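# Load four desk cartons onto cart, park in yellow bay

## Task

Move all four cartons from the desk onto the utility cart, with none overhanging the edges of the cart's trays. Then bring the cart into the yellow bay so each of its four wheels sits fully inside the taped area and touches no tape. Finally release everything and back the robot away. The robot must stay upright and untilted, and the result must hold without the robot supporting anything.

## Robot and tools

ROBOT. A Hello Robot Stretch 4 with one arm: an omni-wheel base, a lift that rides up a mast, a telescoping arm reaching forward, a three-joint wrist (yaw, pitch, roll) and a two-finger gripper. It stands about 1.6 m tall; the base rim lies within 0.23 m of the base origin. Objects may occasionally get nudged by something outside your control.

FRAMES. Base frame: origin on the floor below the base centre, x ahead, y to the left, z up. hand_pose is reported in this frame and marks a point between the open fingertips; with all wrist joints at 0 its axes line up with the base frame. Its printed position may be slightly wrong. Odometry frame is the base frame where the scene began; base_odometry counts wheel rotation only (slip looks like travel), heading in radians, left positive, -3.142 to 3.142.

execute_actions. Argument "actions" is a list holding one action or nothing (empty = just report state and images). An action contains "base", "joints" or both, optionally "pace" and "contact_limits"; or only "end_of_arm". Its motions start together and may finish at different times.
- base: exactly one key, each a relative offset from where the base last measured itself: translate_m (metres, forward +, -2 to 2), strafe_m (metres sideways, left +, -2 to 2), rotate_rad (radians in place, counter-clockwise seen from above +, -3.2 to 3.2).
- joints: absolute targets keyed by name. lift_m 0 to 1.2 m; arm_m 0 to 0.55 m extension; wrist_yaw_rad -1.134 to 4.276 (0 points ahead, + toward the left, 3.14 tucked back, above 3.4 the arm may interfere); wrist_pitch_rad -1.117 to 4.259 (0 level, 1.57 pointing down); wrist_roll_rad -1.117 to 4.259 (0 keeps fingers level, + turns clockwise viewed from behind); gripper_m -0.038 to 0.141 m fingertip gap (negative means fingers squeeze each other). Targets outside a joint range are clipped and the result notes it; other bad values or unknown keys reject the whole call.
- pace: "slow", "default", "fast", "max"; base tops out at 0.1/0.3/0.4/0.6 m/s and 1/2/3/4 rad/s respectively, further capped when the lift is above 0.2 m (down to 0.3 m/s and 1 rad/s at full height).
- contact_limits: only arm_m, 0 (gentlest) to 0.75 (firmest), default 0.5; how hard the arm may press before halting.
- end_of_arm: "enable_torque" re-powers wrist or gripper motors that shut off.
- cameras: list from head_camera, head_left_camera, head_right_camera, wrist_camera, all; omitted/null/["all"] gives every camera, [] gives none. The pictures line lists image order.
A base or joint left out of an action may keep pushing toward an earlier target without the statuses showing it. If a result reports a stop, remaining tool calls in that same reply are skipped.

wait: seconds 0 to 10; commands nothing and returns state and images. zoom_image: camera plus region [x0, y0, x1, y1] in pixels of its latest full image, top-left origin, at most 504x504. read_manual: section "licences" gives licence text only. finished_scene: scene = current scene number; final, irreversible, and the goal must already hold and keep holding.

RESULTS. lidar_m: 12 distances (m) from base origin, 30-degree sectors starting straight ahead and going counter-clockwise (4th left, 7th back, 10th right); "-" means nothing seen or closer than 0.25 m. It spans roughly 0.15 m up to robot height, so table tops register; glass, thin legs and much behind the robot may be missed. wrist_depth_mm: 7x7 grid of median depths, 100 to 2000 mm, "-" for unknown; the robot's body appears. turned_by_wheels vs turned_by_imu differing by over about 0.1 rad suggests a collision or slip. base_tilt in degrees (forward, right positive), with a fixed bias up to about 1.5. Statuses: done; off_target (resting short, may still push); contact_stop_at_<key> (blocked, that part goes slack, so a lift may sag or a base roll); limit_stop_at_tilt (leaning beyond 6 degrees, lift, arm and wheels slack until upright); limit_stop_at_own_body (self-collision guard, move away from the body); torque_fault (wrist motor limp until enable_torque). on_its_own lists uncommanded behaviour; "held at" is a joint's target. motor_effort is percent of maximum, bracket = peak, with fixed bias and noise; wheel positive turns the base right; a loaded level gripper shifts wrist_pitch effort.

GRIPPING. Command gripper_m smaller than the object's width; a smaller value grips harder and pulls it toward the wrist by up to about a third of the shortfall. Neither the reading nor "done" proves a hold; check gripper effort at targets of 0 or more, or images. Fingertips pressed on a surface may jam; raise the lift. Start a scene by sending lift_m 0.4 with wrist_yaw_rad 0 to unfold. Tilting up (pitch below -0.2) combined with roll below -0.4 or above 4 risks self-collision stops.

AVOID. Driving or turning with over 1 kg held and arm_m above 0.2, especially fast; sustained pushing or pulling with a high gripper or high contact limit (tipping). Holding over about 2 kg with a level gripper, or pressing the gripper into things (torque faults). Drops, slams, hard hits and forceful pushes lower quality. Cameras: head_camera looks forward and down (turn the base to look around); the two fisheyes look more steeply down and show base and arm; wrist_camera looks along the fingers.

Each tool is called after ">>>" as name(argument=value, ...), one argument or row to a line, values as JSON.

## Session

>>> execute_actions(
  actions=[],
  cameras=["head_camera","head_left_camera","head_right_camera"],
)

Scene clock: 0.00 s.
base_odometry: x=+0.000 y=+0.000 heading=+0.000 (m, m, rad; odometry frame)
turned_by_wheels: +0.000 (rad since the last result)
turned_by_imu: +0.000 (rad since the last result)
base_tilt: forward=-0.1 right=+0.0 (deg)
lidar_m: 2.41 0.77 0.86 1.89 2.10 1.24 0.93 0.89 1.79 1.63 1.59 1.71
base_status: not commanded
joint_positions: lift_m=+0.189 arm_m=-0.003 wrist_yaw_rad=+3.183 wrist_pitch_rad=-0.012 wrist_roll_rad=-0.011 gripper_m=+0.057
joint_status: not commanded
motor_effort: lift_m=+19 arm_m=-1 wrist_yaw_rad=+2 wrist_pitch_rad=-6 wrist_roll_rad=-1 gripper_m=-2 wheel_0=+0 wheel_1=+1 wheel_2=-1 (%)
hand_pose: x=-0.1236 y=+0.0753 z=+0.3708 quat_wxyz=(-0.021, +0.006, -0.005, +1.000) (m; base frame)
wrist_depth_mm: - - 136 1336 1308 - - / - - 137 1863 1661 - - / - 112 138 1921 - - - / 146 142 206 1983 - - - / 218 1661 1808 1921 1983 - 1921 / 217 1160 197 1182 195 1255 1255 / 216 809 891 109 931 854 917
pictures: head_camera, head_left_camera, head_right_camera
Images, in order (width x height): head_camera 420x560, head_left_camera 420x672, head_right_camera 420x672.

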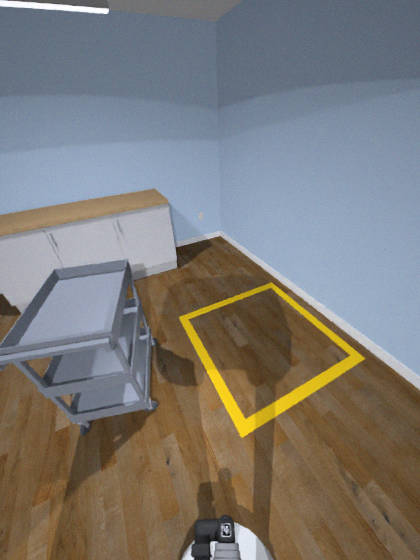

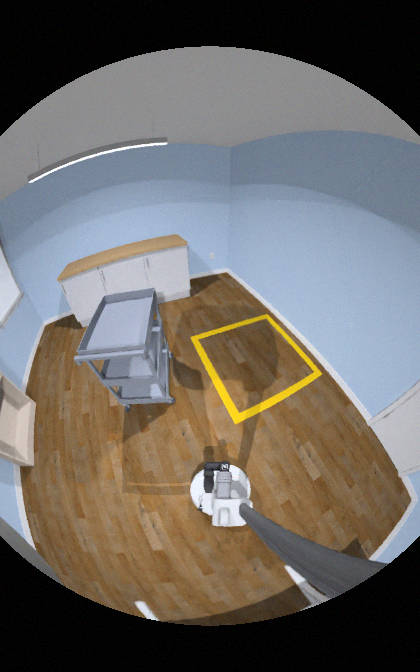

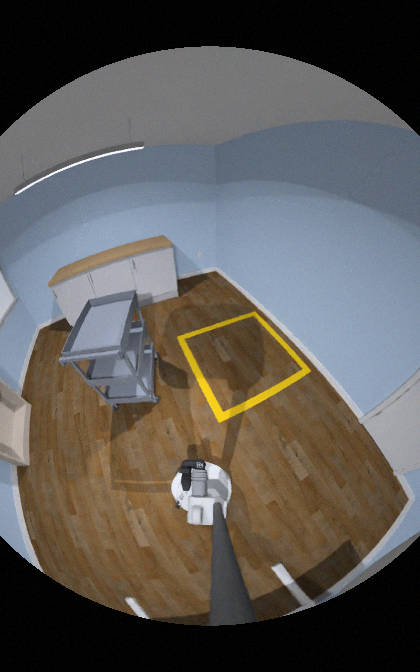

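>>> execute_actions(
  actions=[
    {"base":{"rotate_rad":3.05},"joints":{"lift_m":1.1,"wrist_yaw_rad":0,"wrist_pitch_rad":1.57,"wrist_roll_rad":0,"gripper_m":0.14}},
  ],
  cameras=["head_camera","head_left_camera","head_right_camera"],
)

Scene clock: 8.30 s.
base_odometry: x=+0.000 y=+0.000 heading=+3.050 (m, m, rad; odometry frame)
turned_by_wheels: +3.050 (rad since the last result)
turned_by_imu: +3.139 (rad since the last result)
base_tilt: forward=-0.2 right=+0.0 (deg)
lidar_m: 0.95 0.90 0.94 1.61 1.58 1.68 2.38 0.76 0.84 1.89 2.11 1.28
base_status: done
joint_positions: lift_m=+0.221 arm_m=-0.003 wrist_yaw_rad=+2.598 wrist_pitch_rad=+0.578 wrist_roll_rad=+0.000 gripper_m=+0.140
joint_status: lift_m limit_stop_at_own_body (moved +0.032 of +0.911); wrist_yaw_rad limit_stop_at_own_body (moved -0.586 of -3.183); wrist_pitch_rad limit_stop_at_own_body (moved +0.590 of +1.582); the others done
on_its_own: wrist_yaw_rad is held at +2.598, not at your +0.000, since a limit_stop_at_own_body; wrist_pitch_rad is held at +0.577, not at your +1.570, since a limit_stop_at_own_body; lift_m is slack since a limit_stop_at_own_body (your +1.100 is given up); arm_m is slack since a limit_stop_at_own_body
motor_effort: lift_m=+17(24) arm_m=+0(0) wrist_yaw_rad=+2(5) wrist_pitch_rad=-4(4) wrist_roll_rad=-1(2) gripper_m=-1(2) wheel_0=-2(7) wheel_1=-1(7) wheel_2=-2(11) (%)
hand_pose: x=+0.0068 y=+0.1998 z=+0.2419 quat_wxyz=(+0.257, -0.275, +0.076, +0.923) (m; base frame)
wrist_depth_mm: 1756 1756 1708 1576 1499 1366 1255 / 1255 1182 1160 1138 1160 1138 1138 / 904 878 878 866 854 854 854 / 715 707 699 691 683 691 676 / 283 282 283 580 574 569 564 / 239 233 228 242 466 211 484 / 213 209 215 109 445 430 430
pictures: head_camera, head_left_camera, head_right_camera
Images, in order (width x height): head_camera 420x560, head_left_camera 420x672, head_right_camera 420x672.

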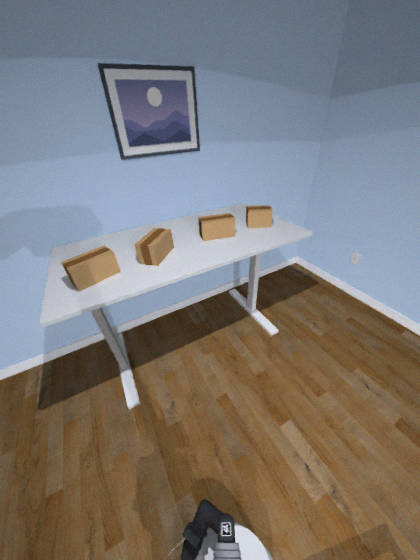

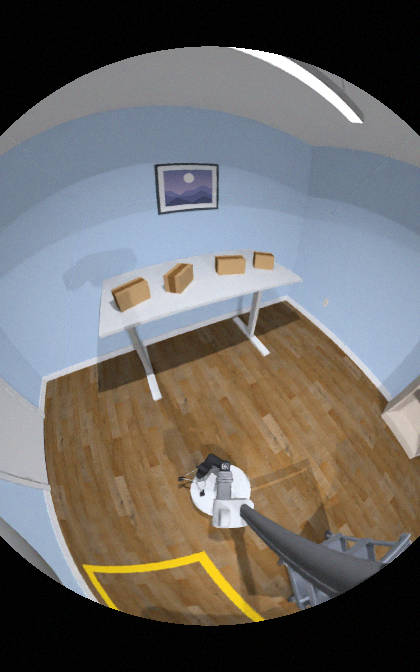

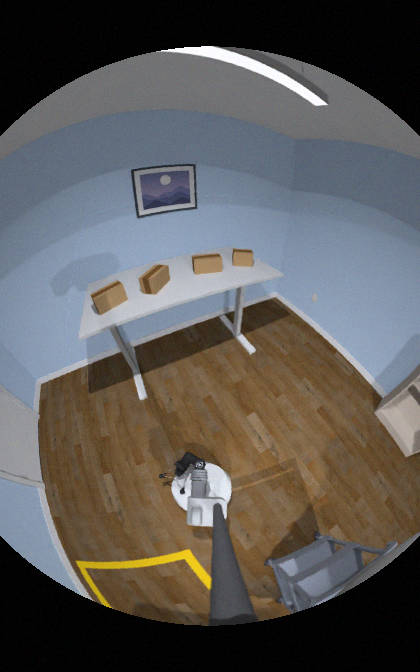

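>>> execute_actions(
  actions=[
    {"base":{"rotate_rad":0.515},"joints":{"lift_m":1.1,"wrist_yaw_rad":0}},
  ],
  cameras=[],
)

>>> execute_actions(
  actions=[
    {"base":{"translate_m":0.86},"joints":{"wrist_pitch_rad":1.57,"wrist_yaw_rad":0}},
  ],
  cameras=[],
)

>>> execute_actions(
  actions=[
    {"base":{"strafe_m":0.1},"joints":{"arm_m":0.5}},
  ],
)

Scene clock: 26.37 s.
base_odometry: x=+0.000 y=+0.000 heading=-2.719 (m, m, rad; odometry frame)
turned_by_wheels: +0.514 (rad since the last result)
turned_by_imu: +0.532 (rad since the last result)
base_tilt: forward=+0.0 right=+0.2 (deg)
lidar_m: 0.89 0.97 1.61 1.58 1.67 2.31 0.77 0.84 1.91 2.12 1.29 0.94
base_status: done
joint_positions: lift_m=+1.100 arm_m=-0.003 wrist_yaw_rad=+0.000 wrist_pitch_rad=+0.578 wrist_roll_rad=+0.000 gripper_m=+0.140
joint_status: all done
on_its_own: wrist_pitch_rad is held at +0.577, not at your +1.570, since a limit_stop_at_own_body; arm_m is slack since a limit_stop_at_own_body
motor_effort: lift_m=+22(23) arm_m=+0(0) wrist_yaw_rad=+1(5) wrist_pitch_rad=-4(4) wrist_roll_rad=+0(0) gripper_m=+0(2) wheel_0=-2(7) wheel_1=-2(5) wheel_2=-2(9) (%)
hand_pose: x=+0.4099 y=-0.0874 z=+1.1202 quat_wxyz=(+0.958, +0.000, +0.285, +0.000) (m; base frame)
wrist_depth_mm: 1430 1397 1366 1308 904 1281 878 / 1499 1499 878 866 866 931 878 / 1661 1661 1205 778 778 778 778 / 1921 1863 1808 1756 1808 1756 1756 / 1863 1863 1708 1756 1808 1756 1708 / 1618 1499 1464 1537 1430 212 1464 / 1397 1336 1366 109 1366 1336 1308
pictures: none
No camera images: the call's "cameras" was empty. Leave "cameras" out to get every camera's image.

Scene clock: 31.37 s.
base_odometry: x=-0.748 y=-0.315 heading=-2.689 (m, m, rad; odometry frame)
turned_by_wheels: +0.030 (rad since the last result)
turned_by_imu: +0.043 (rad since the last result)
base_tilt: forward=-0.2 right=+0.1 (deg)
lidar_m: 0.25 0.25 0.25 1.59 1.74 2.47 1.65 2.46 2.16 0.34 0.25 0.25
base_status: translate_m contact_stop (by the wheels' count: +0.811 of +0.860)
joint_positions: lift_m=+1.100 arm_m=-0.003 wrist_yaw_rad=+0.000 wrist_pitch_rad=+1.570 wrist_roll_rad=+0.000 gripper_m=+0.140
joint_status: all done
on_its_own: the wheels are slack since a contact_stop; arm_m is slack since a limit_stop_at_own_body
motor_effort: lift_m=+18(22) arm_m=+0(0) wrist_yaw_rad=+1(4) wrist_pitch_rad=+1(4) wrist_roll_rad=-1(0) gripper_m=+1(1) wheel_0=+0(7) wheel_1=+0(38) wheel_2=+0(35) (%)
hand_pose: x=+0.1686 y=-0.0874 z=+0.9896 quat_wxyz=(+0.707, +0.000, +0.707, +0.000) (m; base frame)
wrist_depth_mm: 176 196 229 259 257 211 - / 232 267 266 263 260 255 200 / 274 271 267 265 260 259 256 / 278 274 271 268 265 262 259 / 279 277 273 270 267 265 260 / 1281 278 276 271 270 211 265 / 1281 1308 1255 109 1229 1205 1205
pictures: none
No camera images: the call's "cameras" was empty. Leave "cameras" out to get every camera's image.

not run: a stop came earlier in this reply.

Hit the desk (closer than estimated).

>>> execute_actions(
  actions=[
    {"base":{"translate_m":-0.2}},
  ],
)

Scene clock: 41.83 s.
base_odometry: x=-0.569 y=-0.227 heading=-2.690 (m, m, rad; odometry frame)
turned_by_wheels: +0.000 (rad since the last result)
turned_by_imu: +0.002 (rad since the last result)
base_tilt: forward=-0.2 right=+0.0 (deg)
lidar_m: 0.28 0.31 1.62 1.60 1.74 2.49 1.44 1.56 2.12 1.01 0.41 0.31
base_status: done
joint_positions: lift_m=+1.100 arm_m=-0.003 wrist_yaw_rad=+0.000 wrist_pitch_rad=+1.570 wrist_roll_rad=+0.000 gripper_m=+0.140
joint_status: not commanded
on_its_own: arm_m is slack since a limit_stop_at_own_body
motor_effort: lift_m=+18(19) arm_m=+0(0) wrist_yaw_rad=+2(1) wrist_pitch_rad=+1(1) wrist_roll_rad=+0(1) gripper_m=+0(1) wheel_0=-4(9) wheel_1=-2(8) wheel_2=+2(12) (%)
hand_pose: x=+0.1686 y=-0.0874 z=+0.9896 quat_wxyz=(+0.707, +0.000, +0.707, +0.000) (m; base frame)
wrist_depth_mm: 271 266 264 260 257 254 252 / 1229 1229 1205 1182 1182 1160 1138 / 1255 1205 1255 1229 1160 1160 1160 / 1281 1229 1205 1008 1205 1182 1160 / 1255 1255 1025 1008 1205 1182 1205 / 1281 1281 1229 1008 1229 212 1182 / 1308 1281 1255 109 1229 1205 1229
pictures: head_camera, head_left_camera, head_right_camera, wrist_camera
Images, in order (width x height): head_camera 420x560, head_left_camera 420x672, head_right_camera 420x672, wrist_camera 616x392.

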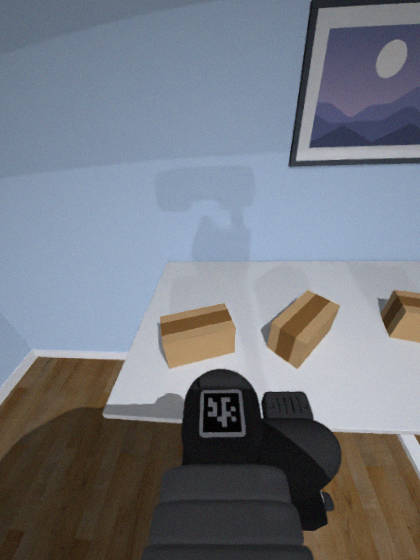

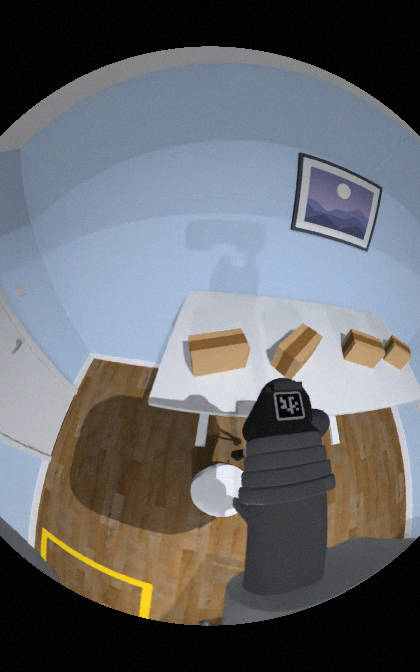

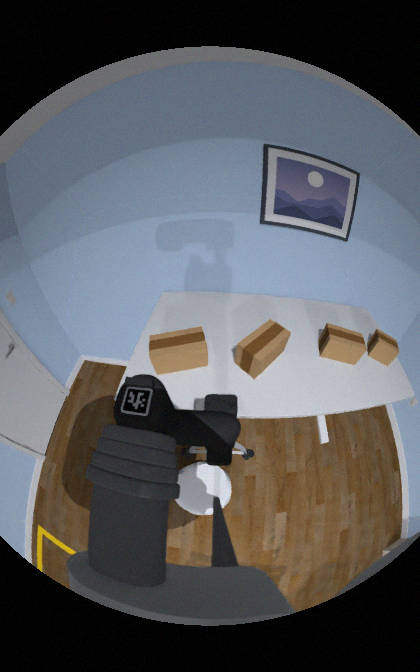

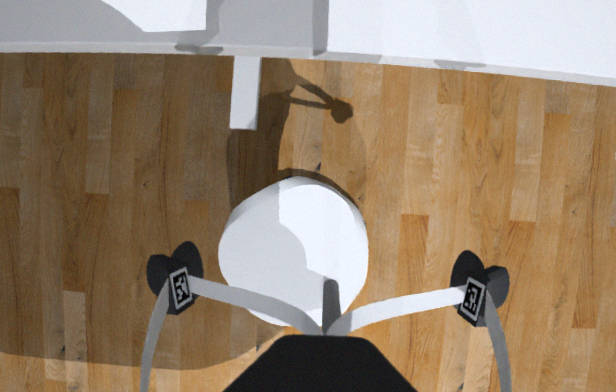

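>>> execute_actions(
  actions=[
    {"base":{"strafe_m":0.14},"joints":{"arm_m":0.55,"wrist_roll_rad":1.57}},
  ],
  cameras=["wrist_camera"],
)

Scene clock: 52.80 s.
base_odometry: x=-0.508 y=-0.353 heading=-2.690 (m, m, rad; odometry frame)
turned_by_wheels: +0.000 (rad since the last result)
turned_by_imu: +0.002 (rad since the last result)
base_tilt: forward=-0.2 right=+0.0 (deg)
lidar_m: 0.29 0.31 1.49 1.44 1.58 2.28 1.38 1.53 2.24 1.06 0.43 0.31
base_status: done
joint_positions: lift_m=+1.100 arm_m=+0.546 wrist_yaw_rad=+0.000 wrist_pitch_rad=+1.571 wrist_roll_rad=+1.570 gripper_m=+0.140
joint_status: all done
joint sent to its limit — the command would take arm_m past its upper limit, so that joint was sent only as far as its limit.
motor_effort: lift_m=+18(19) arm_m=+6(6) wrist_yaw_rad=+3(7) wrist_pitch_rad=-1(15) wrist_roll_rad=-1(3) gripper_m=-1(0) wheel_0=-1(11) wheel_1=+1(8) wheel_2=+0(2) (%)
hand_pose: x=+0.7173 y=-0.0874 z=+0.9896 quat_wxyz=(+0.500, +0.500, +0.500, -0.500) (m; base frame)
wrist_depth_mm: 266 265 263 260 258 256 255 / 267 265 265 262 260 259 258 / 271 268 266 264 262 260 258 / 272 270 268 266 263 262 260 / 197 242 268 268 266 264 263 / 154 181 211 268 268 264 264 / 155 154 190 109 270 268 266
pictures: wrist_camera
Images, in order (width x height): wrist_camera 616x392.

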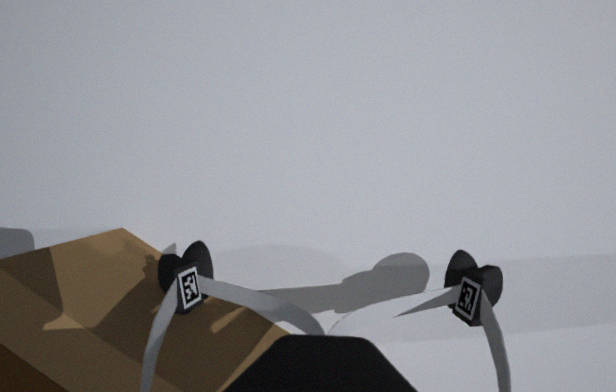

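>>> execute_actions(
  actions=[
    {"joints":{"lift_m":1.2}},
  ],
  cameras=["head_camera","wrist_camera"],
)

Scene clock: 62.23 s.
base_odometry: x=-0.508 y=-0.353 heading=-2.690 (m, m, rad; odometry frame)
turned_by_wheels: +0.000 (rad since the last result)
turned_by_imu: +0.001 (rad since the last result)
base_tilt: forward=-0.2 right=+0.0 (deg)
lidar_m: 0.29 0.32 1.51 1.47 1.60 2.28 1.41 1.60 2.24 1.03 0.40 0.32
base_status: not commanded
joint_positions: lift_m=+1.198 arm_m=+0.546 wrist_yaw_rad=+0.000 wrist_pitch_rad=+1.570 wrist_roll_rad=+1.570 gripper_m=+0.140
joint_status: all done
joint sent to its limit — the command would take lift_m past its upper limit, so that joint was sent only as far as its limit.
motor_effort: lift_m=+22(22) arm_m=+5(4) wrist_yaw_rad=+2(3) wrist_pitch_rad=-1(1) wrist_roll_rad=-1(1) gripper_m=+0(2) wheel_0=-1(2) wheel_1=+1(1) wheel_2=+0(0) (%)
hand_pose: x=+0.7174 y=-0.0874 z=+1.0879 quat_wxyz=(+0.500, +0.500, +0.500, -0.500) (m; base frame)
wrist_depth_mm: 364 359 359 355 353 351 349 / 364 364 362 359 355 353 351 / 373 368 364 362 357 355 355 / 373 373 366 364 362 357 357 / 375 254 343 366 364 362 357 / 379 254 253 332 366 213 364 / 258 255 253 109 368 366 364
pictures: head_camera, wrist_camera
Images, in order (width x height): head_camera 420x560, wrist_camera 616x392.

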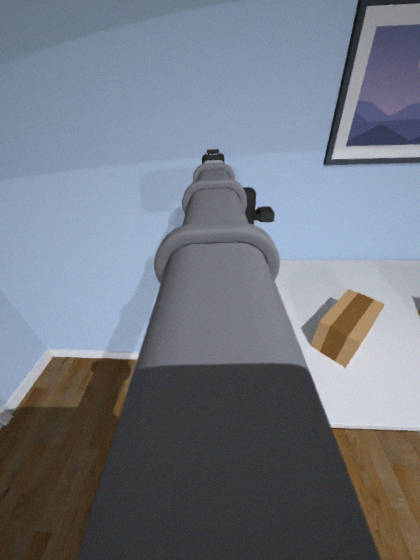

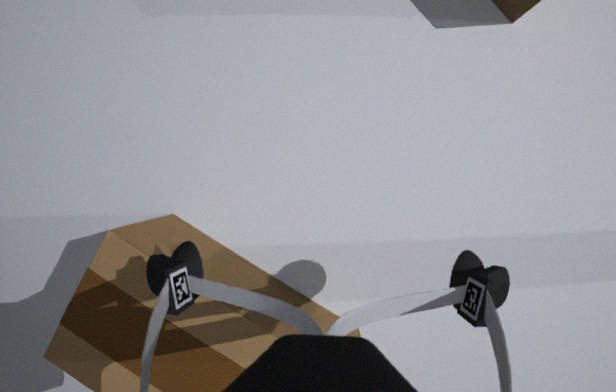

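>>> execute_actions(
  actions=[
    {"base":{"translate_m":0.06},"joints":{"wrist_roll_rad":0.55}},
  ],
  cameras=["wrist_camera"],
)

Scene clock: 79.30 s.
base_odometry: x=-0.561 y=-0.379 heading=-2.690 (m, m, rad; odometry frame)
turned_by_wheels: +0.000 (rad since the last result)
turned_by_imu: +0.001 (rad since the last result)
base_tilt: forward=-0.3 right=+0.0 (deg)
lidar_m: 0.25 0.25 1.51 1.46 1.58 2.29 1.51 1.61 2.28 0.84 0.36 0.25
base_status: done
joint_positions: lift_m=+1.198 arm_m=+0.547 wrist_yaw_rad=+0.000 wrist_pitch_rad=+1.570 wrist_roll_rad=+0.550 gripper_m=+0.140
joint_status: all done
motor_effort: lift_m=+22(22) arm_m=+5(4) wrist_yaw_rad=+2(2) wrist_pitch_rad=-1(0) wrist_roll_rad=-2(5) gripper_m=+0(0) wheel_0=+2(5) wheel_1=+1(5) wheel_2=-1(12) (%)
hand_pose: x=+0.7176 y=-0.0874 z=+1.0879 quat_wxyz=(+0.681, +0.192, +0.680, -0.192) (m; base frame)
wrist_depth_mm: 366 362 357 355 353 347 343 / 366 364 359 357 353 349 347 / 373 364 246 362 357 351 351 / 373 251 247 362 359 357 355 / 1366 253 249 366 362 357 357 / 1397 256 252 252 366 212 362 / 1397 820 254 109 368 366 364
pictures: wrist_camera
Images, in order (width x height): wrist_camera 616x392.

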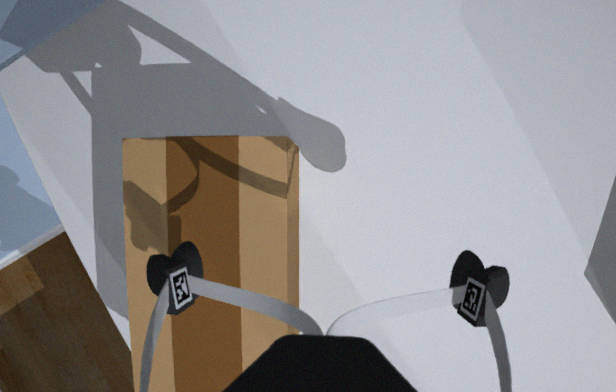

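>>> execute_actions(
  actions=[
    {"base":{"strafe_m":0.052}},
  ],
  cameras=[],
)

>>> execute_actions(
  actions=[
    {"base":{"translate_m":0.03}},
  ],
  cameras=["wrist_camera"],
)

Scene clock: 86.83 s.
base_odometry: x=-0.539 y=-0.426 heading=-2.689 (m, m, rad; odometry frame)
turned_by_wheels: +0.000 (rad since the last result)
turned_by_imu: +0.002 (rad since the last result)
base_tilt: forward=-0.1 right=+0.0 (deg)
lidar_m: 0.25 0.27 1.44 1.40 1.51 2.18 1.50 1.63 2.30 0.84 0.34 0.25
base_status: done
joint_positions: lift_m=+1.198 arm_m=+0.547 wrist_yaw_rad=+0.000 wrist_pitch_rad=+1.570 wrist_roll_rad=+0.550 gripper_m=+0.140
joint_status: not commanded
motor_effort: lift_m=+22(22) arm_m=+5(4) wrist_yaw_rad=+2(2) wrist_pitch_rad=-1(0) wrist_roll_rad=-2(2) gripper_m=-1(2) wheel_0=-2(10) wheel_1=+2(11) wheel_2=+0(0) (%)
hand_pose: x=+0.7176 y=-0.0874 z=+1.0879 quat_wxyz=(+0.681, +0.192, +0.680, -0.192) (m; base frame)
wrist_depth_mm: 366 359 357 355 349 347 345 / 368 364 355 357 353 351 347 / 615 366 246 243 357 353 349 / 960 373 249 245 359 357 353 / 1366 375 250 248 364 359 355 / 1397 1366 252 248 366 212 362 / 1397 1366 254 109 370 368 364
pictures: none
No camera images: the call's "cameras" was empty. Leave "cameras" out to get every camera's image.

Scene clock: 87.80 s.
base_odometry: x=-0.566 y=-0.439 heading=-2.689 (m, m, rad; odometry frame)
turned_by_wheels: +0.000 (rad since the last result)
turned_by_imu: +0.001 (rad since the last result)
base_tilt: forward=-0.1 right=-0.2 (deg)
lidar_m: 0.25 0.25 1.41 1.41 1.50 2.19 1.55 1.64 2.30 0.79 0.31 0.25
base_status: done
joint_positions: lift_m=+1.198 arm_m=+0.547 wrist_yaw_rad=+0.000 wrist_pitch_rad=+1.570 wrist_roll_rad=+0.550 gripper_m=+0.140
joint_status: not commanded
motor_effort: lift_m=+22(22) arm_m=+4(4) wrist_yaw_rad=+2(2) wrist_pitch_rad=+0(1) wrist_roll_rad=-3(2) gripper_m=-3(2) wheel_0=+2(5) wheel_1=+3(5) wheel_2=+0(11) (%)
hand_pose: x=+0.7176 y=-0.0874 z=+1.0879 quat_wxyz=(+0.681, +0.192, +0.680, -0.192) (m; base frame)
wrist_depth_mm: 357 362 357 353 351 347 345 / 366 364 359 357 351 349 351 / 549 368 364 245 357 353 351 / 854 370 250 245 359 353 355 / 1336 373 250 248 364 359 355 / 1336 1366 253 250 250 211 359 / 1366 1366 256 109 370 368 364
pictures: wrist_camera
Images, in order (width x height): wrist_camera 616x392.

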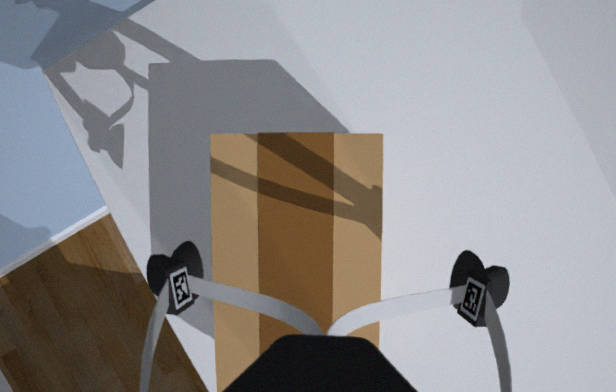

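Centered. Descend and grip.

>>> execute_actions(
  actions=[
    {"joints":{"lift_m":1.12}},
  ],
  cameras=[],
)

>>> execute_actions(
  actions=[
    {"joints":{"gripper_m":0.03}},
  ],
  cameras=["wrist_camera"],
)

Scene clock: 93.23 s.
base_odometry: x=-0.566 y=-0.439 heading=-2.689 (m, m, rad; odometry frame)
turned_by_wheels: +0.000 (rad since the last result)
turned_by_imu: +0.002 (rad since the last result)
base_tilt: forward=-0.1 right=+0.0 (deg)
lidar_m: 0.25 0.25 1.41 1.40 1.54 2.17 1.51 1.61 2.33 0.76 0.30 0.25
base_status: not commanded
joint_positions: lift_m=+1.121 arm_m=+0.547 wrist_yaw_rad=+0.001 wrist_pitch_rad=+1.567 wrist_roll_rad=+0.550 gripper_m=+0.140
joint_status: all done
motor_effort: lift_m=+8(20) arm_m=+4(4) wrist_yaw_rad=+0(1) wrist_pitch_rad=+9(13) wrist_roll_rad=-1(1) gripper_m=-2(2) wheel_0=+4(4) wheel_1=+3(3) wheel_2=+4(5) (%)
hand_pose: x=+0.7187 y=-0.0874 z=+1.0105 quat_wxyz=(+0.682, +0.192, +0.679, -0.191) (m; base frame)
wrist_depth_mm: 293 291 286 283 279 277 274 / 294 291 287 285 283 278 276 / 297 294 172 170 169 282 278 / 300 297 173 171 170 285 282 / 1255 297 175 172 172 285 282 / 1308 301 175 174 172 194 287 / 1308 1281 178 109 174 290 287
pictures: none
No camera images: the call's "cameras" was empty. Leave "cameras" out to get every camera's image.

Scene clock: 95.33 s.
base_odometry: x=-0.566 y=-0.439 heading=-2.689 (m, m, rad; odometry frame)
turned_by_wheels: +0.000 (rad since the last result)
turned_by_imu: +0.001 (rad since the last result)
base_tilt: forward=-0.2 right=+0.2 (deg)
lidar_m: 0.25 0.25 1.41 1.40 1.52 2.20 1.52 1.63 2.32 0.72 0.29 0.25
base_status: not commanded
joint_positions: lift_m=+1.120 arm_m=+0.547 wrist_yaw_rad=+0.000 wrist_pitch_rad=+1.569 wrist_roll_rad=+0.550 gripper_m=+0.031
joint_status: all done
motor_effort: lift_m=+15(15) arm_m=+4(4) wrist_yaw_rad=+0(1) wrist_pitch_rad=+2(11) wrist_roll_rad=-1(1) gripper_m=-28(30) wheel_0=+4(4) wheel_1=+3(3) wheel_2=+4(4) (%)
hand_pose: x=+0.7179 y=-0.0874 z=+1.0099 quat_wxyz=(+0.681, +0.192, +0.680, -0.192) (m; base frame)
wrist_depth_mm: 285 282 279 276 273 271 268 / 287 286 282 278 277 274 271 / 290 289 150 147 146 276 274 / 294 290 153 150 148 278 277 / 1281 291 155 153 151 282 281 / 1281 178 157 154 153 168 281 / 1308 298 160 109 154 287 -
pictures: wrist_camera
Images, in order (width x height): wrist_camera 616x392.

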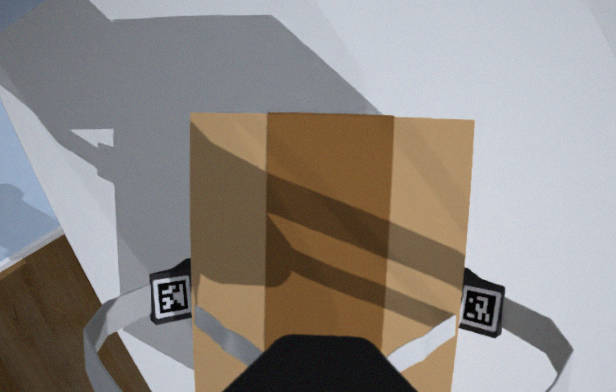

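>>> execute_actions(
  actions=[
    {"joints":{"lift_m":1.2}},
  ],
  cameras=[],
)

Scene clock: 115.83 s.
base_odometry: x=-0.566 y=-0.439 heading=-2.689 (m, m, rad; odometry frame)
turned_by_wheels: +0.000 (rad since the last result)
turned_by_imu: +0.001 (rad since the last result)
base_tilt: forward=-0.1 right=+0.1 (deg)
lidar_m: 0.25 0.25 1.42 1.43 1.50 2.19 1.55 1.65 2.32 0.74 0.31 0.25
base_status: not commanded
joint_positions: lift_m=+1.198 arm_m=+0.547 wrist_yaw_rad=+0.000 wrist_pitch_rad=+1.569 wrist_roll_rad=+0.550 gripper_m=+0.031
joint_status: all done
joint sent to its limit — the command would take lift_m past its upper limit, so that joint was sent only as far as its limit.
motor_effort: lift_m=+25(27) arm_m=+4(3) wrist_yaw_rad=+0(0) wrist_pitch_rad=+2(2) wrist_roll_rad=-1(1) gripper_m=-28(31) wheel_0=+4(4) wheel_1=+3(3) wheel_2=+4(4) (%)
hand_pose: x=+0.7179 y=-0.0874 z=+1.0877 quat_wxyz=(+0.681, +0.192, +0.680, -0.192) (m; base frame)
wrist_depth_mm: 357 359 355 353 349 345 342 / 366 364 359 355 351 349 345 / 544 366 150 148 146 351 351 / 878 370 152 150 148 355 353 / 1336 373 155 152 150 359 355 / 1366 177 157 154 153 168 357 / 1336 1366 160 109 154 366 -
pictures: none
No camera images: the call's "cameras" was empty. Leave "cameras" out to get every camera's image.

>>> execute_actions(
  actions=[
    {"joints":{"arm_m":0.1}},
  ],
  cameras=[],
)

>>> execute_actions(
  actions=[
    {"base":{"translate_m":-0.3}},
  ],
  cameras=[],
)

>>> execute_actions(
  actions=[
    {"base":{"rotate_rad":2.75}},
  ],
)

Scene clock: 122.03 s.
base_odometry: x=-0.566 y=-0.439 heading=-2.689 (m, m, rad; odometry frame)
turned_by_wheels: +0.000 (rad since the last result)
turned_by_imu: +0.002 (rad since the last result)
base_tilt: forward=-0.2 right=+0.0 (deg)
lidar_m: 0.25 0.25 1.39 1.40 1.51 2.16 1.54 1.65 2.33 0.78 0.31 0.27
base_status: not commanded
joint_positions: lift_m=+1.198 arm_m=+0.101 wrist_yaw_rad=+0.000 wrist_pitch_rad=+1.570 wrist_roll_rad=+0.550 gripper_m=+0.031
joint_status: all done
motor_effort: lift_m=+24(24) arm_m=-5(6) wrist_yaw_rad=+2(1) wrist_pitch_rad=+1(4) wrist_roll_rad=-1(1) gripper_m=-29(29) wheel_0=+4(4) wheel_1=+3(3) wheel_2=+4(4) (%)
hand_pose: x=+0.2720 y=-0.0874 z=+1.0877 quat_wxyz=(+0.681, +0.192, +0.680, -0.192) (m; base frame)
wrist_depth_mm: 364 362 362 353 349 349 343 / 366 364 359 357 353 351 347 / 370 368 150 147 146 353 351 / 1366 370 153 150 148 355 1281 / 1366 377 154 152 150 1281 1308 / 1366 178 157 155 153 168 1308 / 1397 1397 160 108 154 1336 1308
pictures: none
No camera images: the call's "cameras" was empty. Leave "cameras" out to get every camera's image.

Scene clock: 124.50 s.
base_odometry: x=-0.296 y=-0.308 heading=-2.689 (m, m, rad; odometry frame)
turned_by_wheels: +0.000 (rad since the last result)
turned_by_imu: +0.001 (rad since the last result)
base_tilt: forward=-0.1 right=-0.1 (deg)
lidar_m: 0.52 1.40 1.49 1.40 1.53 2.22 1.23 1.33 2.19 2.25 0.69 0.53
base_status: done
joint_positions: lift_m=+1.198 arm_m=+0.101 wrist_yaw_rad=+0.000 wrist_pitch_rad=+1.570 wrist_roll_rad=+0.550 gripper_m=+0.031
joint_status: not commanded
motor_effort: lift_m=+24(24) arm_m=-4(5) wrist_yaw_rad=+2(2) wrist_pitch_rad=+2(3) wrist_roll_rad=-1(1) gripper_m=-30(28) wheel_0=-3(5) wheel_1=-3(8) wheel_2=+3(12) (%)
hand_pose: x=+0.2720 y=-0.0874 z=+1.0877 quat_wxyz=(+0.681, +0.192, +0.680, -0.192) (m; base frame)
wrist_depth_mm: 364 366 1255 1281 1281 1229 1255 / 377 1308 1308 1281 1255 1255 1281 / 1366 1308 150 147 146 1255 1255 / 1366 1308 152 150 148 1281 1281 / 1366 1308 155 152 151 1281 1281 / 1366 178 157 154 153 168 1308 / 1397 1336 159 109 154 1308 -
pictures: none
No camera images: the call's "cameras" was empty. Leave "cameras" out to get every camera's image.

Scene clock: 128.53 s.
base_odometry: x=-0.296 y=-0.308 heading=+0.060 (m, m, rad; odometry frame)
turned_by_wheels: +2.749 (rad since the last result)
turned_by_imu: +2.829 (rad since the last result)
base_tilt: forward=-0.1 right=+0.1 (deg)
lidar_m: 2.78 1.16 1.44 2.17 1.12 0.64 0.51 0.51 1.48 1.44 1.42 1.65
base_status: done
joint_positions: lift_m=+1.198 arm_m=+0.101 wrist_yaw_rad=+0.000 wrist_pitch_rad=+1.569 wrist_roll_rad=+0.550 gripper_m=+0.031
joint_status: not commanded
motor_effort: lift_m=+24(24) arm_m=-4(4) wrist_yaw_rad=+2(2) wrist_pitch_rad=+2(2) wrist_roll_rad=-1(1) gripper_m=-30(29) wheel_0=-2(4) wheel_1=-4(8) wheel_2=-3(8) (%)
hand_pose: x=+0.2721 y=-0.0874 z=+1.0877 quat_wxyz=(+0.681, +0.192, +0.680, -0.192) (m; base frame)
wrist_depth_mm: 1308 1308 1281 1281 1255 1255 1255 / 1336 1308 1308 1308 1255 1281 1255 / 1336 1336 150 147 146 1281 1281 / 1336 1336 152 149 148 1281 1281 / 1366 1366 155 152 150 1281 1281 / 1397 178 158 154 153 168 1336 / 1397 1397 160 109 154 1336 -
pictures: head_camera, head_left_camera, head_right_camera, wrist_camera
Images, in order (width x height): head_camera 420x560, head_left_camera 420x672, head_right_camera 420x672, wrist_camera 616x392.

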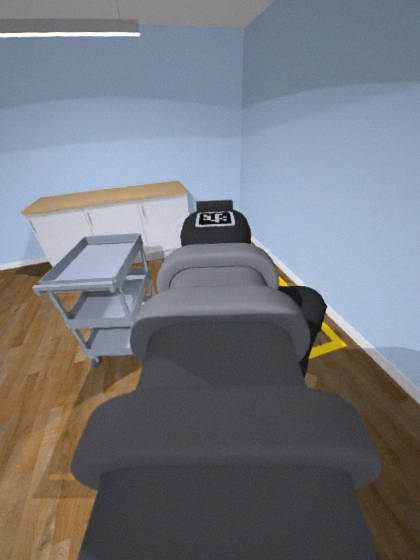

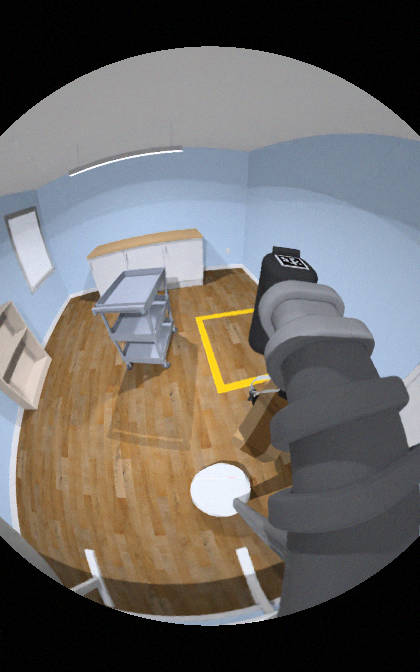

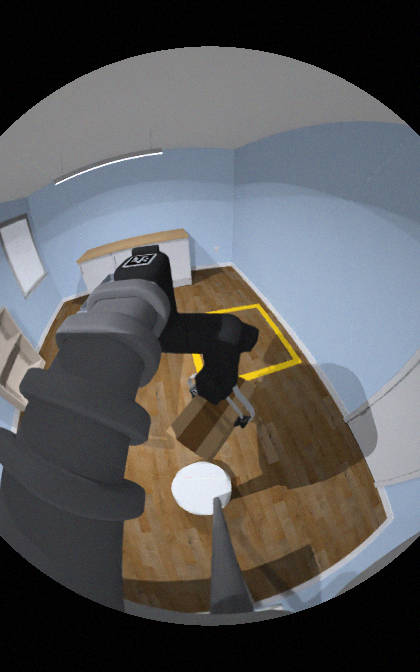

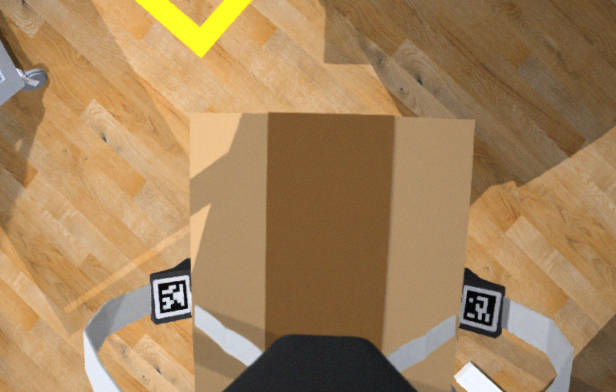

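>>> execute_actions(
  actions=[
    {"base":{"translate_m":1.35},"joints":{"lift_m":1.1}},
  ],
  cameras=[],
)

>>> execute_actions(
  actions=[
    {"base":{"rotate_rad":1.45}},
  ],
  cameras=["head_camera","head_left_camera"],
)

Scene clock: 145.57 s.
base_odometry: x=+1.051 y=-0.226 heading=+0.060 (m, m, rad; odometry frame)
turned_by_wheels: +0.000 (rad since the last result)
turned_by_imu: +0.000 (rad since the last result)
base_tilt: forward=-0.2 right=+0.0 (deg)
lidar_m: 1.48 1.47 0.59 0.54 0.59 2.33 2.19 2.29 1.26 1.05 1.04 1.20
base_status: done
joint_positions: lift_m=+1.100 arm_m=+0.101 wrist_yaw_rad=+0.000 wrist_pitch_rad=+1.569 wrist_roll_rad=+0.550 gripper_m=+0.031
joint_status: all done
motor_effort: lift_m=+16(22) arm_m=-4(4) wrist_yaw_rad=+2(1) wrist_pitch_rad=+2(3) wrist_roll_rad=-1(1) gripper_m=-30(28) wheel_0=+3(6) wheel_1=+2(6) wheel_2=-2(13) (%)
hand_pose: x=+0.2721 y=-0.0874 z=+0.9899 quat_wxyz=(+0.681, +0.192, +0.680, -0.192) (m; base frame)
wrist_depth_mm: 1205 1229 1205 1182 1182 1160 1138 / 1229 1205 1205 1160 1182 1182 1160 / 1255 1229 150 147 146 1182 1160 / 1229 1229 152 150 148 1160 1182 / 1255 1229 155 153 150 1182 1182 / 1281 178 157 154 153 168 1182 / 809 1118 160 109 155 1229 -
pictures: none
No camera images: the call's "cameras" was empty. Leave "cameras" out to get every camera's image.

Scene clock: 147.97 s.
base_odometry: x=+1.051 y=-0.226 heading=+1.510 (m, m, rad; odometry frame)
turned_by_wheels: +1.449 (rad since the last result)
turned_by_imu: +1.491 (rad since the last result)
base_tilt: forward=-0.1 right=+0.1 (deg)
lidar_m: 0.57 0.57 2.31 1.85 1.87 1.35 1.08 1.03 1.16 1.73 1.45 0.65
base_status: done
joint_positions: lift_m=+1.100 arm_m=+0.101 wrist_yaw_rad=+0.000 wrist_pitch_rad=+1.569 wrist_roll_rad=+0.550 gripper_m=+0.031
joint_status: not commanded
motor_effort: lift_m=+16(16) arm_m=-4(4) wrist_yaw_rad=+1(1) wrist_pitch_rad=+3(3) wrist_roll_rad=-1(1) gripper_m=-29(29) wheel_0=-4(8) wheel_1=-3(10) wheel_2=-4(9) (%)
hand_pose: x=+0.2721 y=-0.0874 z=+0.9899 quat_wxyz=(+0.681, +0.192, +0.680, -0.192) (m; base frame)
wrist_depth_mm: 384 732 732 1025 1182 1138 1160 / 449 750 1042 1205 1182 1182 1182 / 759 759 150 147 146 1160 1160 / 1255 1281 152 150 148 1205 1205 / 1255 1229 155 152 150 1205 1182 / 1281 178 157 154 153 168 1205 / 1255 1229 160 109 154 1229 -
pictures: head_camera, head_left_camera
Images, in order (width x height): head_camera 420x560, head_left_camera 420x672.

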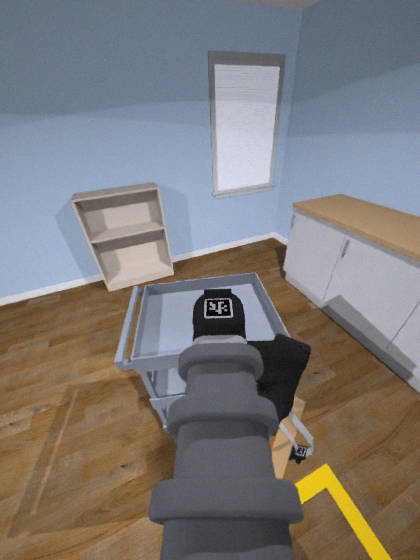

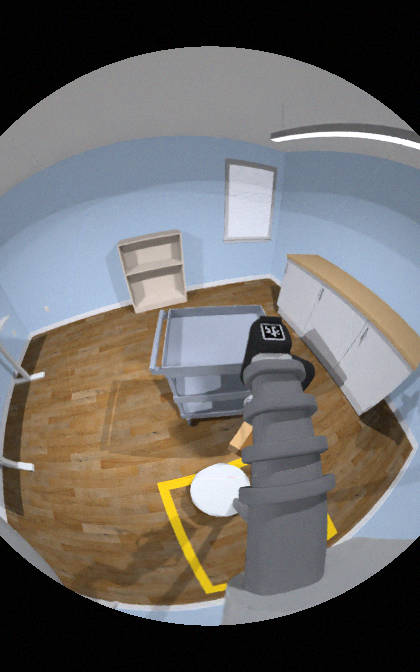

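>>> execute_actions(
  actions=[
    {"base":{"rotate_rad":0.1},"joints":{"arm_m":0.5,"wrist_roll_rad":1.57}},
  ],
  cameras=["head_camera","wrist_camera"],
)

Scene clock: 156.60 s.
base_odometry: x=+1.051 y=-0.226 heading=+1.609 (m, m, rad; odometry frame)
turned_by_wheels: +0.099 (rad since the last result)
turned_by_imu: +0.104 (rad since the last result)
base_tilt: forward=-0.1 right=+0.1 (deg)
lidar_m: 0.56 0.58 2.16 1.84 2.26 1.26 1.05 1.04 1.22 1.45 1.45 0.60
base_status: done
joint_positions: lift_m=+1.100 arm_m=+0.499 wrist_yaw_rad=+0.000 wrist_pitch_rad=+1.570 wrist_roll_rad=+1.570 gripper_m=+0.031
joint_status: all done
motor_effort: lift_m=+16(16) arm_m=+4(6) wrist_yaw_rad=+1(1) wrist_pitch_rad=+2(2) wrist_roll_rad=+0(2) gripper_m=-30(31) wheel_0=-2(9) wheel_1=-2(2) wheel_2=-4(8) (%)
hand_pose: x=+0.6705 y=-0.0874 z=+0.9899 quat_wxyz=(+0.501, +0.500, +0.500, -0.499) (m; base frame)
wrist_depth_mm: 418 415 415 413 1182 1182 1160 / 424 421 415 413 415 1182 1160 / 427 424 150 147 146 1182 1182 / 430 430 152 150 148 991 976 / 430 430 154 152 151 991 976 / 439 178 157 155 153 168 991 / 439 436 160 109 154 1205 1205
pictures: head_camera, wrist_camera
Images, in order (width x height): head_camera 420x560, wrist_camera 616x392.

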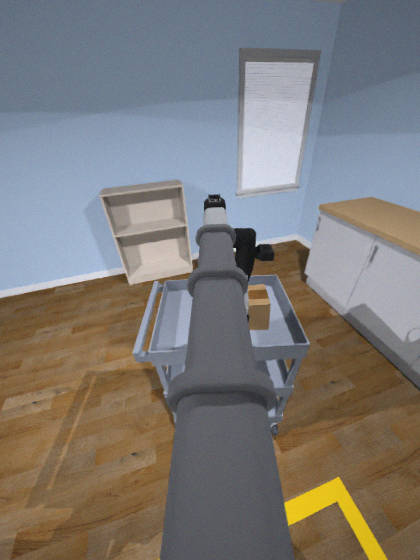

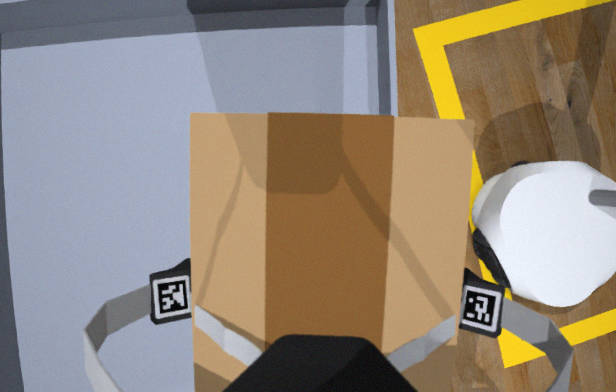

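>>> execute_actions(
  actions=[
    {"base":{"translate_m":0.18},"joints":{"arm_m":0.55}},
  ],
  cameras=[],
)

>>> execute_actions(
  actions=[
    {"base":{"strafe_m":-0.08}},
  ],
  cameras=["wrist_camera"],
)

Scene clock: 171.03 s.
base_odometry: x=+1.044 y=-0.047 heading=+1.610 (m, m, rad; odometry frame)
turned_by_wheels: +0.001 (rad since the last result)
turned_by_imu: +0.002 (rad since the last result)
base_tilt: forward=-0.2 right=+0.2 (deg)
lidar_m: 0.38 0.38 2.24 1.88 2.64 1.44 1.21 1.21 1.41 1.43 1.40 0.40
base_status: done
joint_positions: lift_m=+1.100 arm_m=+0.547 wrist_yaw_rad=+0.000 wrist_pitch_rad=+1.570 wrist_roll_rad=+1.570 gripper_m=+0.031
joint_status: all done
joint sent to its limit — the command would take arm_m past its upper limit, so that joint was sent only as far as its limit.
motor_effort: lift_m=+16(16) arm_m=+5(5) wrist_yaw_rad=+1(1) wrist_pitch_rad=+1(2) wrist_roll_rad=+0(0) gripper_m=-29(28) wheel_0=+4(8) wheel_1=+4(7) wheel_2=+0(12) (%)
hand_pose: x=+0.7177 y=-0.0874 z=+0.9899 quat_wxyz=(+0.501, +0.500, +0.500, -0.499) (m; base frame)
wrist_depth_mm: 1229 1205 418 410 410 407 404 / 1229 1205 418 415 410 407 407 / 1255 1205 150 147 146 410 407 / 1229 1229 152 150 148 415 413 / 1229 1255 155 152 150 418 418 / 1229 177 157 155 153 168 418 / 1255 1281 160 109 154 424 -
pictures: none
No camera images: the call's "cameras" was empty. Leave "cameras" out to get every camera's image.

Scene clock: 172.37 s.
base_odometry: x=+1.124 y=-0.044 heading=+1.609 (m, m, rad; odometry frame)
turned_by_wheels: +0.000 (rad since the last result)
turned_by_imu: +0.000 (rad since the last result)
base_tilt: forward=+0.0 right=+0.0 (deg)
lidar_m: 0.39 0.39 0.56 1.96 2.58 1.44 1.19 1.18 1.37 1.33 1.30 0.40
base_status: done
joint_positions: lift_m=+1.100 arm_m=+0.547 wrist_yaw_rad=+0.000 wrist_pitch_rad=+1.570 wrist_roll_rad=+1.570 gripper_m=+0.031
joint_status: not commanded
motor_effort: lift_m=+16(16) arm_m=+4(5) wrist_yaw_rad=+2(2) wrist_pitch_rad=+0(1) wrist_roll_rad=+0(0) gripper_m=-29(29) wheel_0=-2(12) wheel_1=-3(12) wheel_2=+0(1) (%)
hand_pose: x=+0.7177 y=-0.0874 z=+0.9899 quat_wxyz=(+0.501, +0.500, +0.500, -0.499) (m; base frame)
wrist_depth_mm: 1205 1205 1205 1182 1160 1138 1160 / 1205 1205 418 413 410 404 402 / 1229 1229 150 147 146 410 407 / 1229 1229 152 150 148 413 413 / 1229 1229 155 152 151 415 415 / 1281 178 157 154 153 168 421 / 1255 1255 160 109 154 421 -
pictures: wrist_camera
Images, in order (width x height): wrist_camera 616x392.

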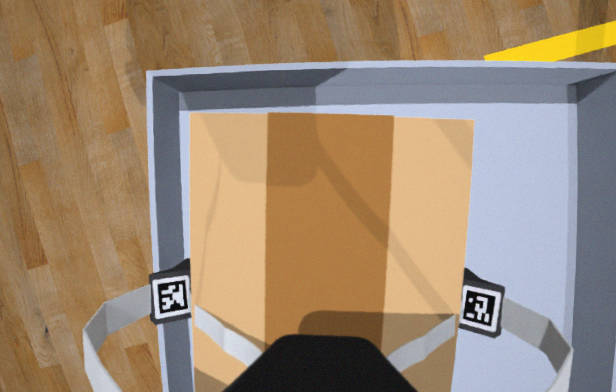

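>>> execute_actions(
  actions=[
    {"joints":{"arm_m":0.5}},
  ],
  cameras=[],
)

>>> execute_actions(
  actions=[
    {"joints":{"lift_m":0.98}},
  ],
  cameras=[],
)

>>> execute_actions(
  actions=[
    {"joints":{"gripper_m":0.13}},
  ],
  cameras=[],
)

>>> execute_actions(
  actions=[
    {"joints":{"lift_m":1.15}},
  ],
  cameras=["wrist_camera"],
)

Scene clock: 178.77 s.
base_odometry: x=+1.124 y=-0.044 heading=+1.609 (m, m, rad; odometry frame)
turned_by_wheels: +0.000 (rad since the last result)
turned_by_imu: +0.001 (rad since the last result)
base_tilt: forward=-0.1 right=+0.0 (deg)
lidar_m: 0.38 0.41 0.56 1.96 2.58 1.44 1.20 1.18 1.38 1.34 1.34 0.41
base_status: not commanded
joint_positions: lift_m=+1.100 arm_m=+0.501 wrist_yaw_rad=+0.000 wrist_pitch_rad=+1.570 wrist_roll_rad=+1.570 gripper_m=+0.031
joint_status: all done
motor_effort: lift_m=+16(16) arm_m=-4(4) wrist_yaw_rad=+2(1) wrist_pitch_rad=-1(3) wrist_roll_rad=-1(0) gripper_m=-29(29) wheel_0=-1(2) wheel_1=-3(3) wheel_2=+0(0) (%)
hand_pose: x=+0.6719 y=-0.0874 z=+0.9899 quat_wxyz=(+0.500, +0.500, +0.500, -0.500) (m; base frame)
wrist_depth_mm: 1205 1205 1205 1182 1182 1160 1138 / 1255 421 418 415 413 407 368 / 1205 421 150 147 146 410 384 / 1255 424 153 150 148 415 387 / 1229 427 155 153 150 415 399 / 1255 178 157 154 153 168 377 / 1255 413 160 109 154 424 -
pictures: none
No camera images: the call's "cameras" was empty. Leave "cameras" out to get every camera's image.

Scene clock: 180.30 s.
base_odometry: x=+1.124 y=-0.044 heading=+1.609 (m, m, rad; odometry frame)
turned_by_wheels: +0.000 (rad since the last result)
turned_by_imu: +0.001 (rad since the last result)
base_tilt: forward=-0.2 right=+0.0 (deg)
lidar_m: 0.37 0.41 0.57 1.96 2.55 1.46 1.18 1.20 1.34 1.34 1.30 0.42
base_status: not commanded
joint_positions: lift_m=+0.980 arm_m=+0.501 wrist_yaw_rad=+0.000 wrist_pitch_rad=+1.570 wrist_roll_rad=+1.570 gripper_m=+0.031
joint_status: all done
motor_effort: lift_m=+15(15) arm_m=-4(4) wrist_yaw_rad=+2(2) wrist_pitch_rad=+0(0) wrist_roll_rad=+0(0) gripper_m=-28(30) wheel_0=-2(1) wheel_1=-3(3) wheel_2=+0(0) (%)
hand_pose: x=+0.6719 y=-0.0874 z=+0.8699 quat_wxyz=(+0.500, +0.500, +0.500, -0.500) (m; base frame)
wrist_depth_mm: 247 251 253 259 262 260 256 / 278 300 298 297 294 294 291 / 279 303 150 147 146 294 293 / 278 306 152 150 148 296 294 / 276 307 154 152 151 298 298 / 273 177 157 154 153 168 298 / 270 310 160 109 154 303 -
pictures: none
No camera images: the call's "cameras" was empty. Leave "cameras" out to get every camera's image.

Scene clock: 182.23 s.
base_odometry: x=+1.124 y=-0.044 heading=+1.609 (m, m, rad; odometry frame)
turned_by_wheels: +0.000 (rad since the last result)
turned_by_imu: +0.001 (rad since the last result)
base_tilt: forward=-0.2 right=+0.1 (deg)
lidar_m: 0.38 0.41 0.54 1.98 2.53 1.45 1.21 1.21 1.38 1.32 1.34 0.41
base_status: not commanded
joint_positions: lift_m=+0.980 arm_m=+0.501 wrist_yaw_rad=+0.000 wrist_pitch_rad=+1.570 wrist_roll_rad=+1.570 gripper_m=+0.130
joint_status: all done
motor_effort: lift_m=+15(15) arm_m=-5(4) wrist_yaw_rad=+2(1) wrist_pitch_rad=-1(4) wrist_roll_rad=+0(0) gripper_m=-1(30) wheel_0=-1(1) wheel_1=-3(3) wheel_2=+0(0) (%)
hand_pose: x=+0.6717 y=-0.0874 z=+0.8699 quat_wxyz=(+0.500, +0.500, +0.500, -0.500) (m; base frame)
wrist_depth_mm: 247 255 252 258 259 258 254 / 277 304 301 300 297 294 291 / 277 307 303 184 183 297 296 / 278 309 187 186 185 298 297 / 276 310 188 186 186 301 300 / 272 314 191 187 186 301 303 / 267 315 191 109 188 304 304
pictures: none
No camera images: the call's "cameras" was empty. Leave "cameras" out to get every camera's image.

Scene clock: 184.03 s.
base_odometry: x=+1.124 y=-0.044 heading=+1.609 (m, m, rad; odometry frame)
turned_by_wheels: +0.000 (rad since the last result)
turned_by_imu: +0.001 (rad since the last result)
base_tilt: forward=-0.2 right=+0.1 (deg)
lidar_m: 0.38 0.40 0.57 1.96 2.56 1.45 1.19 1.19 1.36 1.34 1.32 0.41
base_status: not commanded
joint_positions: lift_m=+1.150 arm_m=+0.501 wrist_yaw_rad=+0.000 wrist_pitch_rad=+1.570 wrist_roll_rad=+1.570 gripper_m=+0.130
joint_status: all done
motor_effort: lift_m=+22(25) arm_m=-4(4) wrist_yaw_rad=+1(2) wrist_pitch_rad=+0(1) wrist_roll_rad=-1(1) gripper_m=-2(2) wheel_0=-1(1) wheel_1=-3(3) wheel_2=+0(0) (%)
hand_pose: x=+0.6718 y=-0.0874 z=+1.0393 quat_wxyz=(+0.500, +0.500, +0.500, -0.500) (m; base frame)
wrist_depth_mm: 1229 1255 1229 1229 1229 1229 1205 / 1281 1255 473 466 462 459 1229 / 1281 473 473 466 466 462 1205 / 1281 480 473 353 466 466 1025 / 1308 1281 477 355 469 469 1025 / 1308 1308 480 357 359 220 1025 / 1308 1308 484 109 477 477 842
pictures: wrist_camera
Images, in order (width x height): wrist_camera 616x392.

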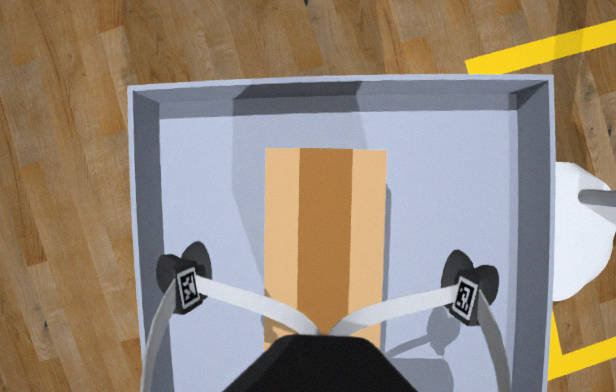

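>>> execute_actions(
  actions=[
    {"base":{"rotate_rad":1.72},"joints":{"arm_m":0.1,"lift_m":1.2,"gripper_m":0.14}},
  ],
  cameras=[],
)

>>> execute_actions(
  actions=[
    {"base":{"translate_m":1.4}},
  ],
  cameras=["head_camera","head_left_camera"],
)

Scene clock: 196.23 s.
base_odometry: x=+1.124 y=-0.044 heading=-2.955 (m, m, rad; odometry frame)
turned_by_wheels: +1.719 (rad since the last result)
turned_by_imu: +1.770 (rad since the last result)
base_tilt: forward=-0.1 right=+0.0 (deg)
lidar_m: 1.95 1.96 1.31 1.19 1.19 1.58 1.36 1.36 0.38 0.36 0.43 2.11
base_status: done
joint_positions: lift_m=+1.198 arm_m=+0.101 wrist_yaw_rad=+0.000 wrist_pitch_rad=+1.570 wrist_roll_rad=+1.570 gripper_m=+0.140
joint_status: all done
joint sent to its limit — the command would take lift_m past its upper limit, so that joint was sent only as far as its limit.
motor_effort: lift_m=+22(25) arm_m=-4(6) wrist_yaw_rad=+2(0) wrist_pitch_rad=+0(0) wrist_roll_rad=-1(1) gripper_m=-1(2) wheel_0=-4(7) wheel_1=-4(6) wheel_2=-3(9) (%)
hand_pose: x=+0.2719 y=-0.0874 z=+1.0879 quat_wxyz=(+0.500, +0.500, +0.500, -0.500) (m; base frame)
wrist_depth_mm: 1336 1308 1308 1308 820 809 809 / 1308 1336 1281 1308 1138 1138 991 / 1336 1308 1308 1336 1308 1281 1308 / 1336 1336 1308 1308 1098 1098 1255 / 1366 1336 1336 1336 1098 1281 1281 / 1366 1336 1336 1308 1118 212 1308 / 1366 1366 1336 109 1308 1366 1308
pictures: none
No camera images: the call's "cameras" was empty. Leave "cameras" out to get every camera's image.

Scene clock: 202.40 s.
base_odometry: x=-0.251 y=-0.304 heading=-2.955 (m, m, rad; odometry frame)
turned_by_wheels: +0.000 (rad since the last result)
turned_by_imu: -0.001 (rad since the last result)
base_tilt: forward=-0.1 right=+0.0 (deg)
lidar_m: 0.53 0.57 1.48 1.34 1.40 1.74 1.60 1.13 2.21 2.31 0.90 0.59
base_status: done
joint_positions: lift_m=+1.198 arm_m=+0.101 wrist_yaw_rad=+0.000 wrist_pitch_rad=+1.570 wrist_roll_rad=+1.570 gripper_m=+0.140
joint_status: not commanded
motor_effort: lift_m=+22(22) arm_m=-4(4) wrist_yaw_rad=+2(2) wrist_pitch_rad=+0(0) wrist_roll_rad=-1(1) gripper_m=+0(1) wheel_0=+3(7) wheel_1=+2(6) wheel_2=-3(13) (%)
hand_pose: x=+0.2719 y=-0.0874 z=+1.0879 quat_wxyz=(+0.500, +0.500, +0.500, -0.500) (m; base frame)
wrist_depth_mm: 1308 1308 1281 1281 1255 1308 1255 / 1308 1308 1308 1281 1281 1281 1255 / 1336 1336 1308 1308 1281 1281 1281 / 1336 1366 1281 1308 1098 1098 1281 / 1008 1308 1336 1308 1098 1308 1281 / 1336 1366 1336 1336 1098 211 1308 / 904 1366 1397 109 1336 1308 1308
pictures: head_camera, head_left_camera
Images, in order (width x height): head_camera 420x560, head_left_camera 420x672.

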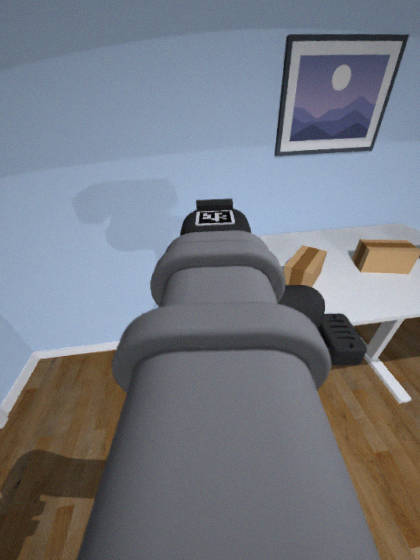

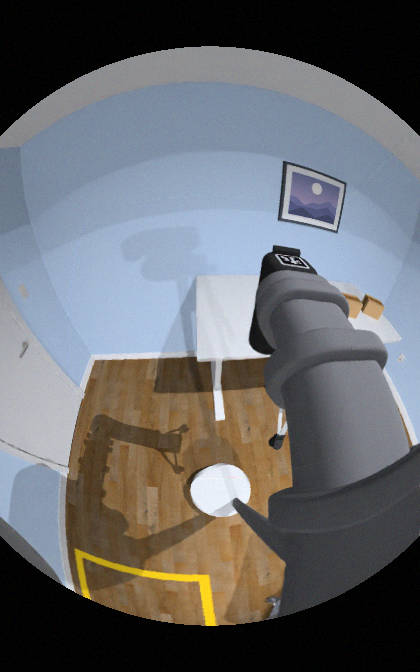

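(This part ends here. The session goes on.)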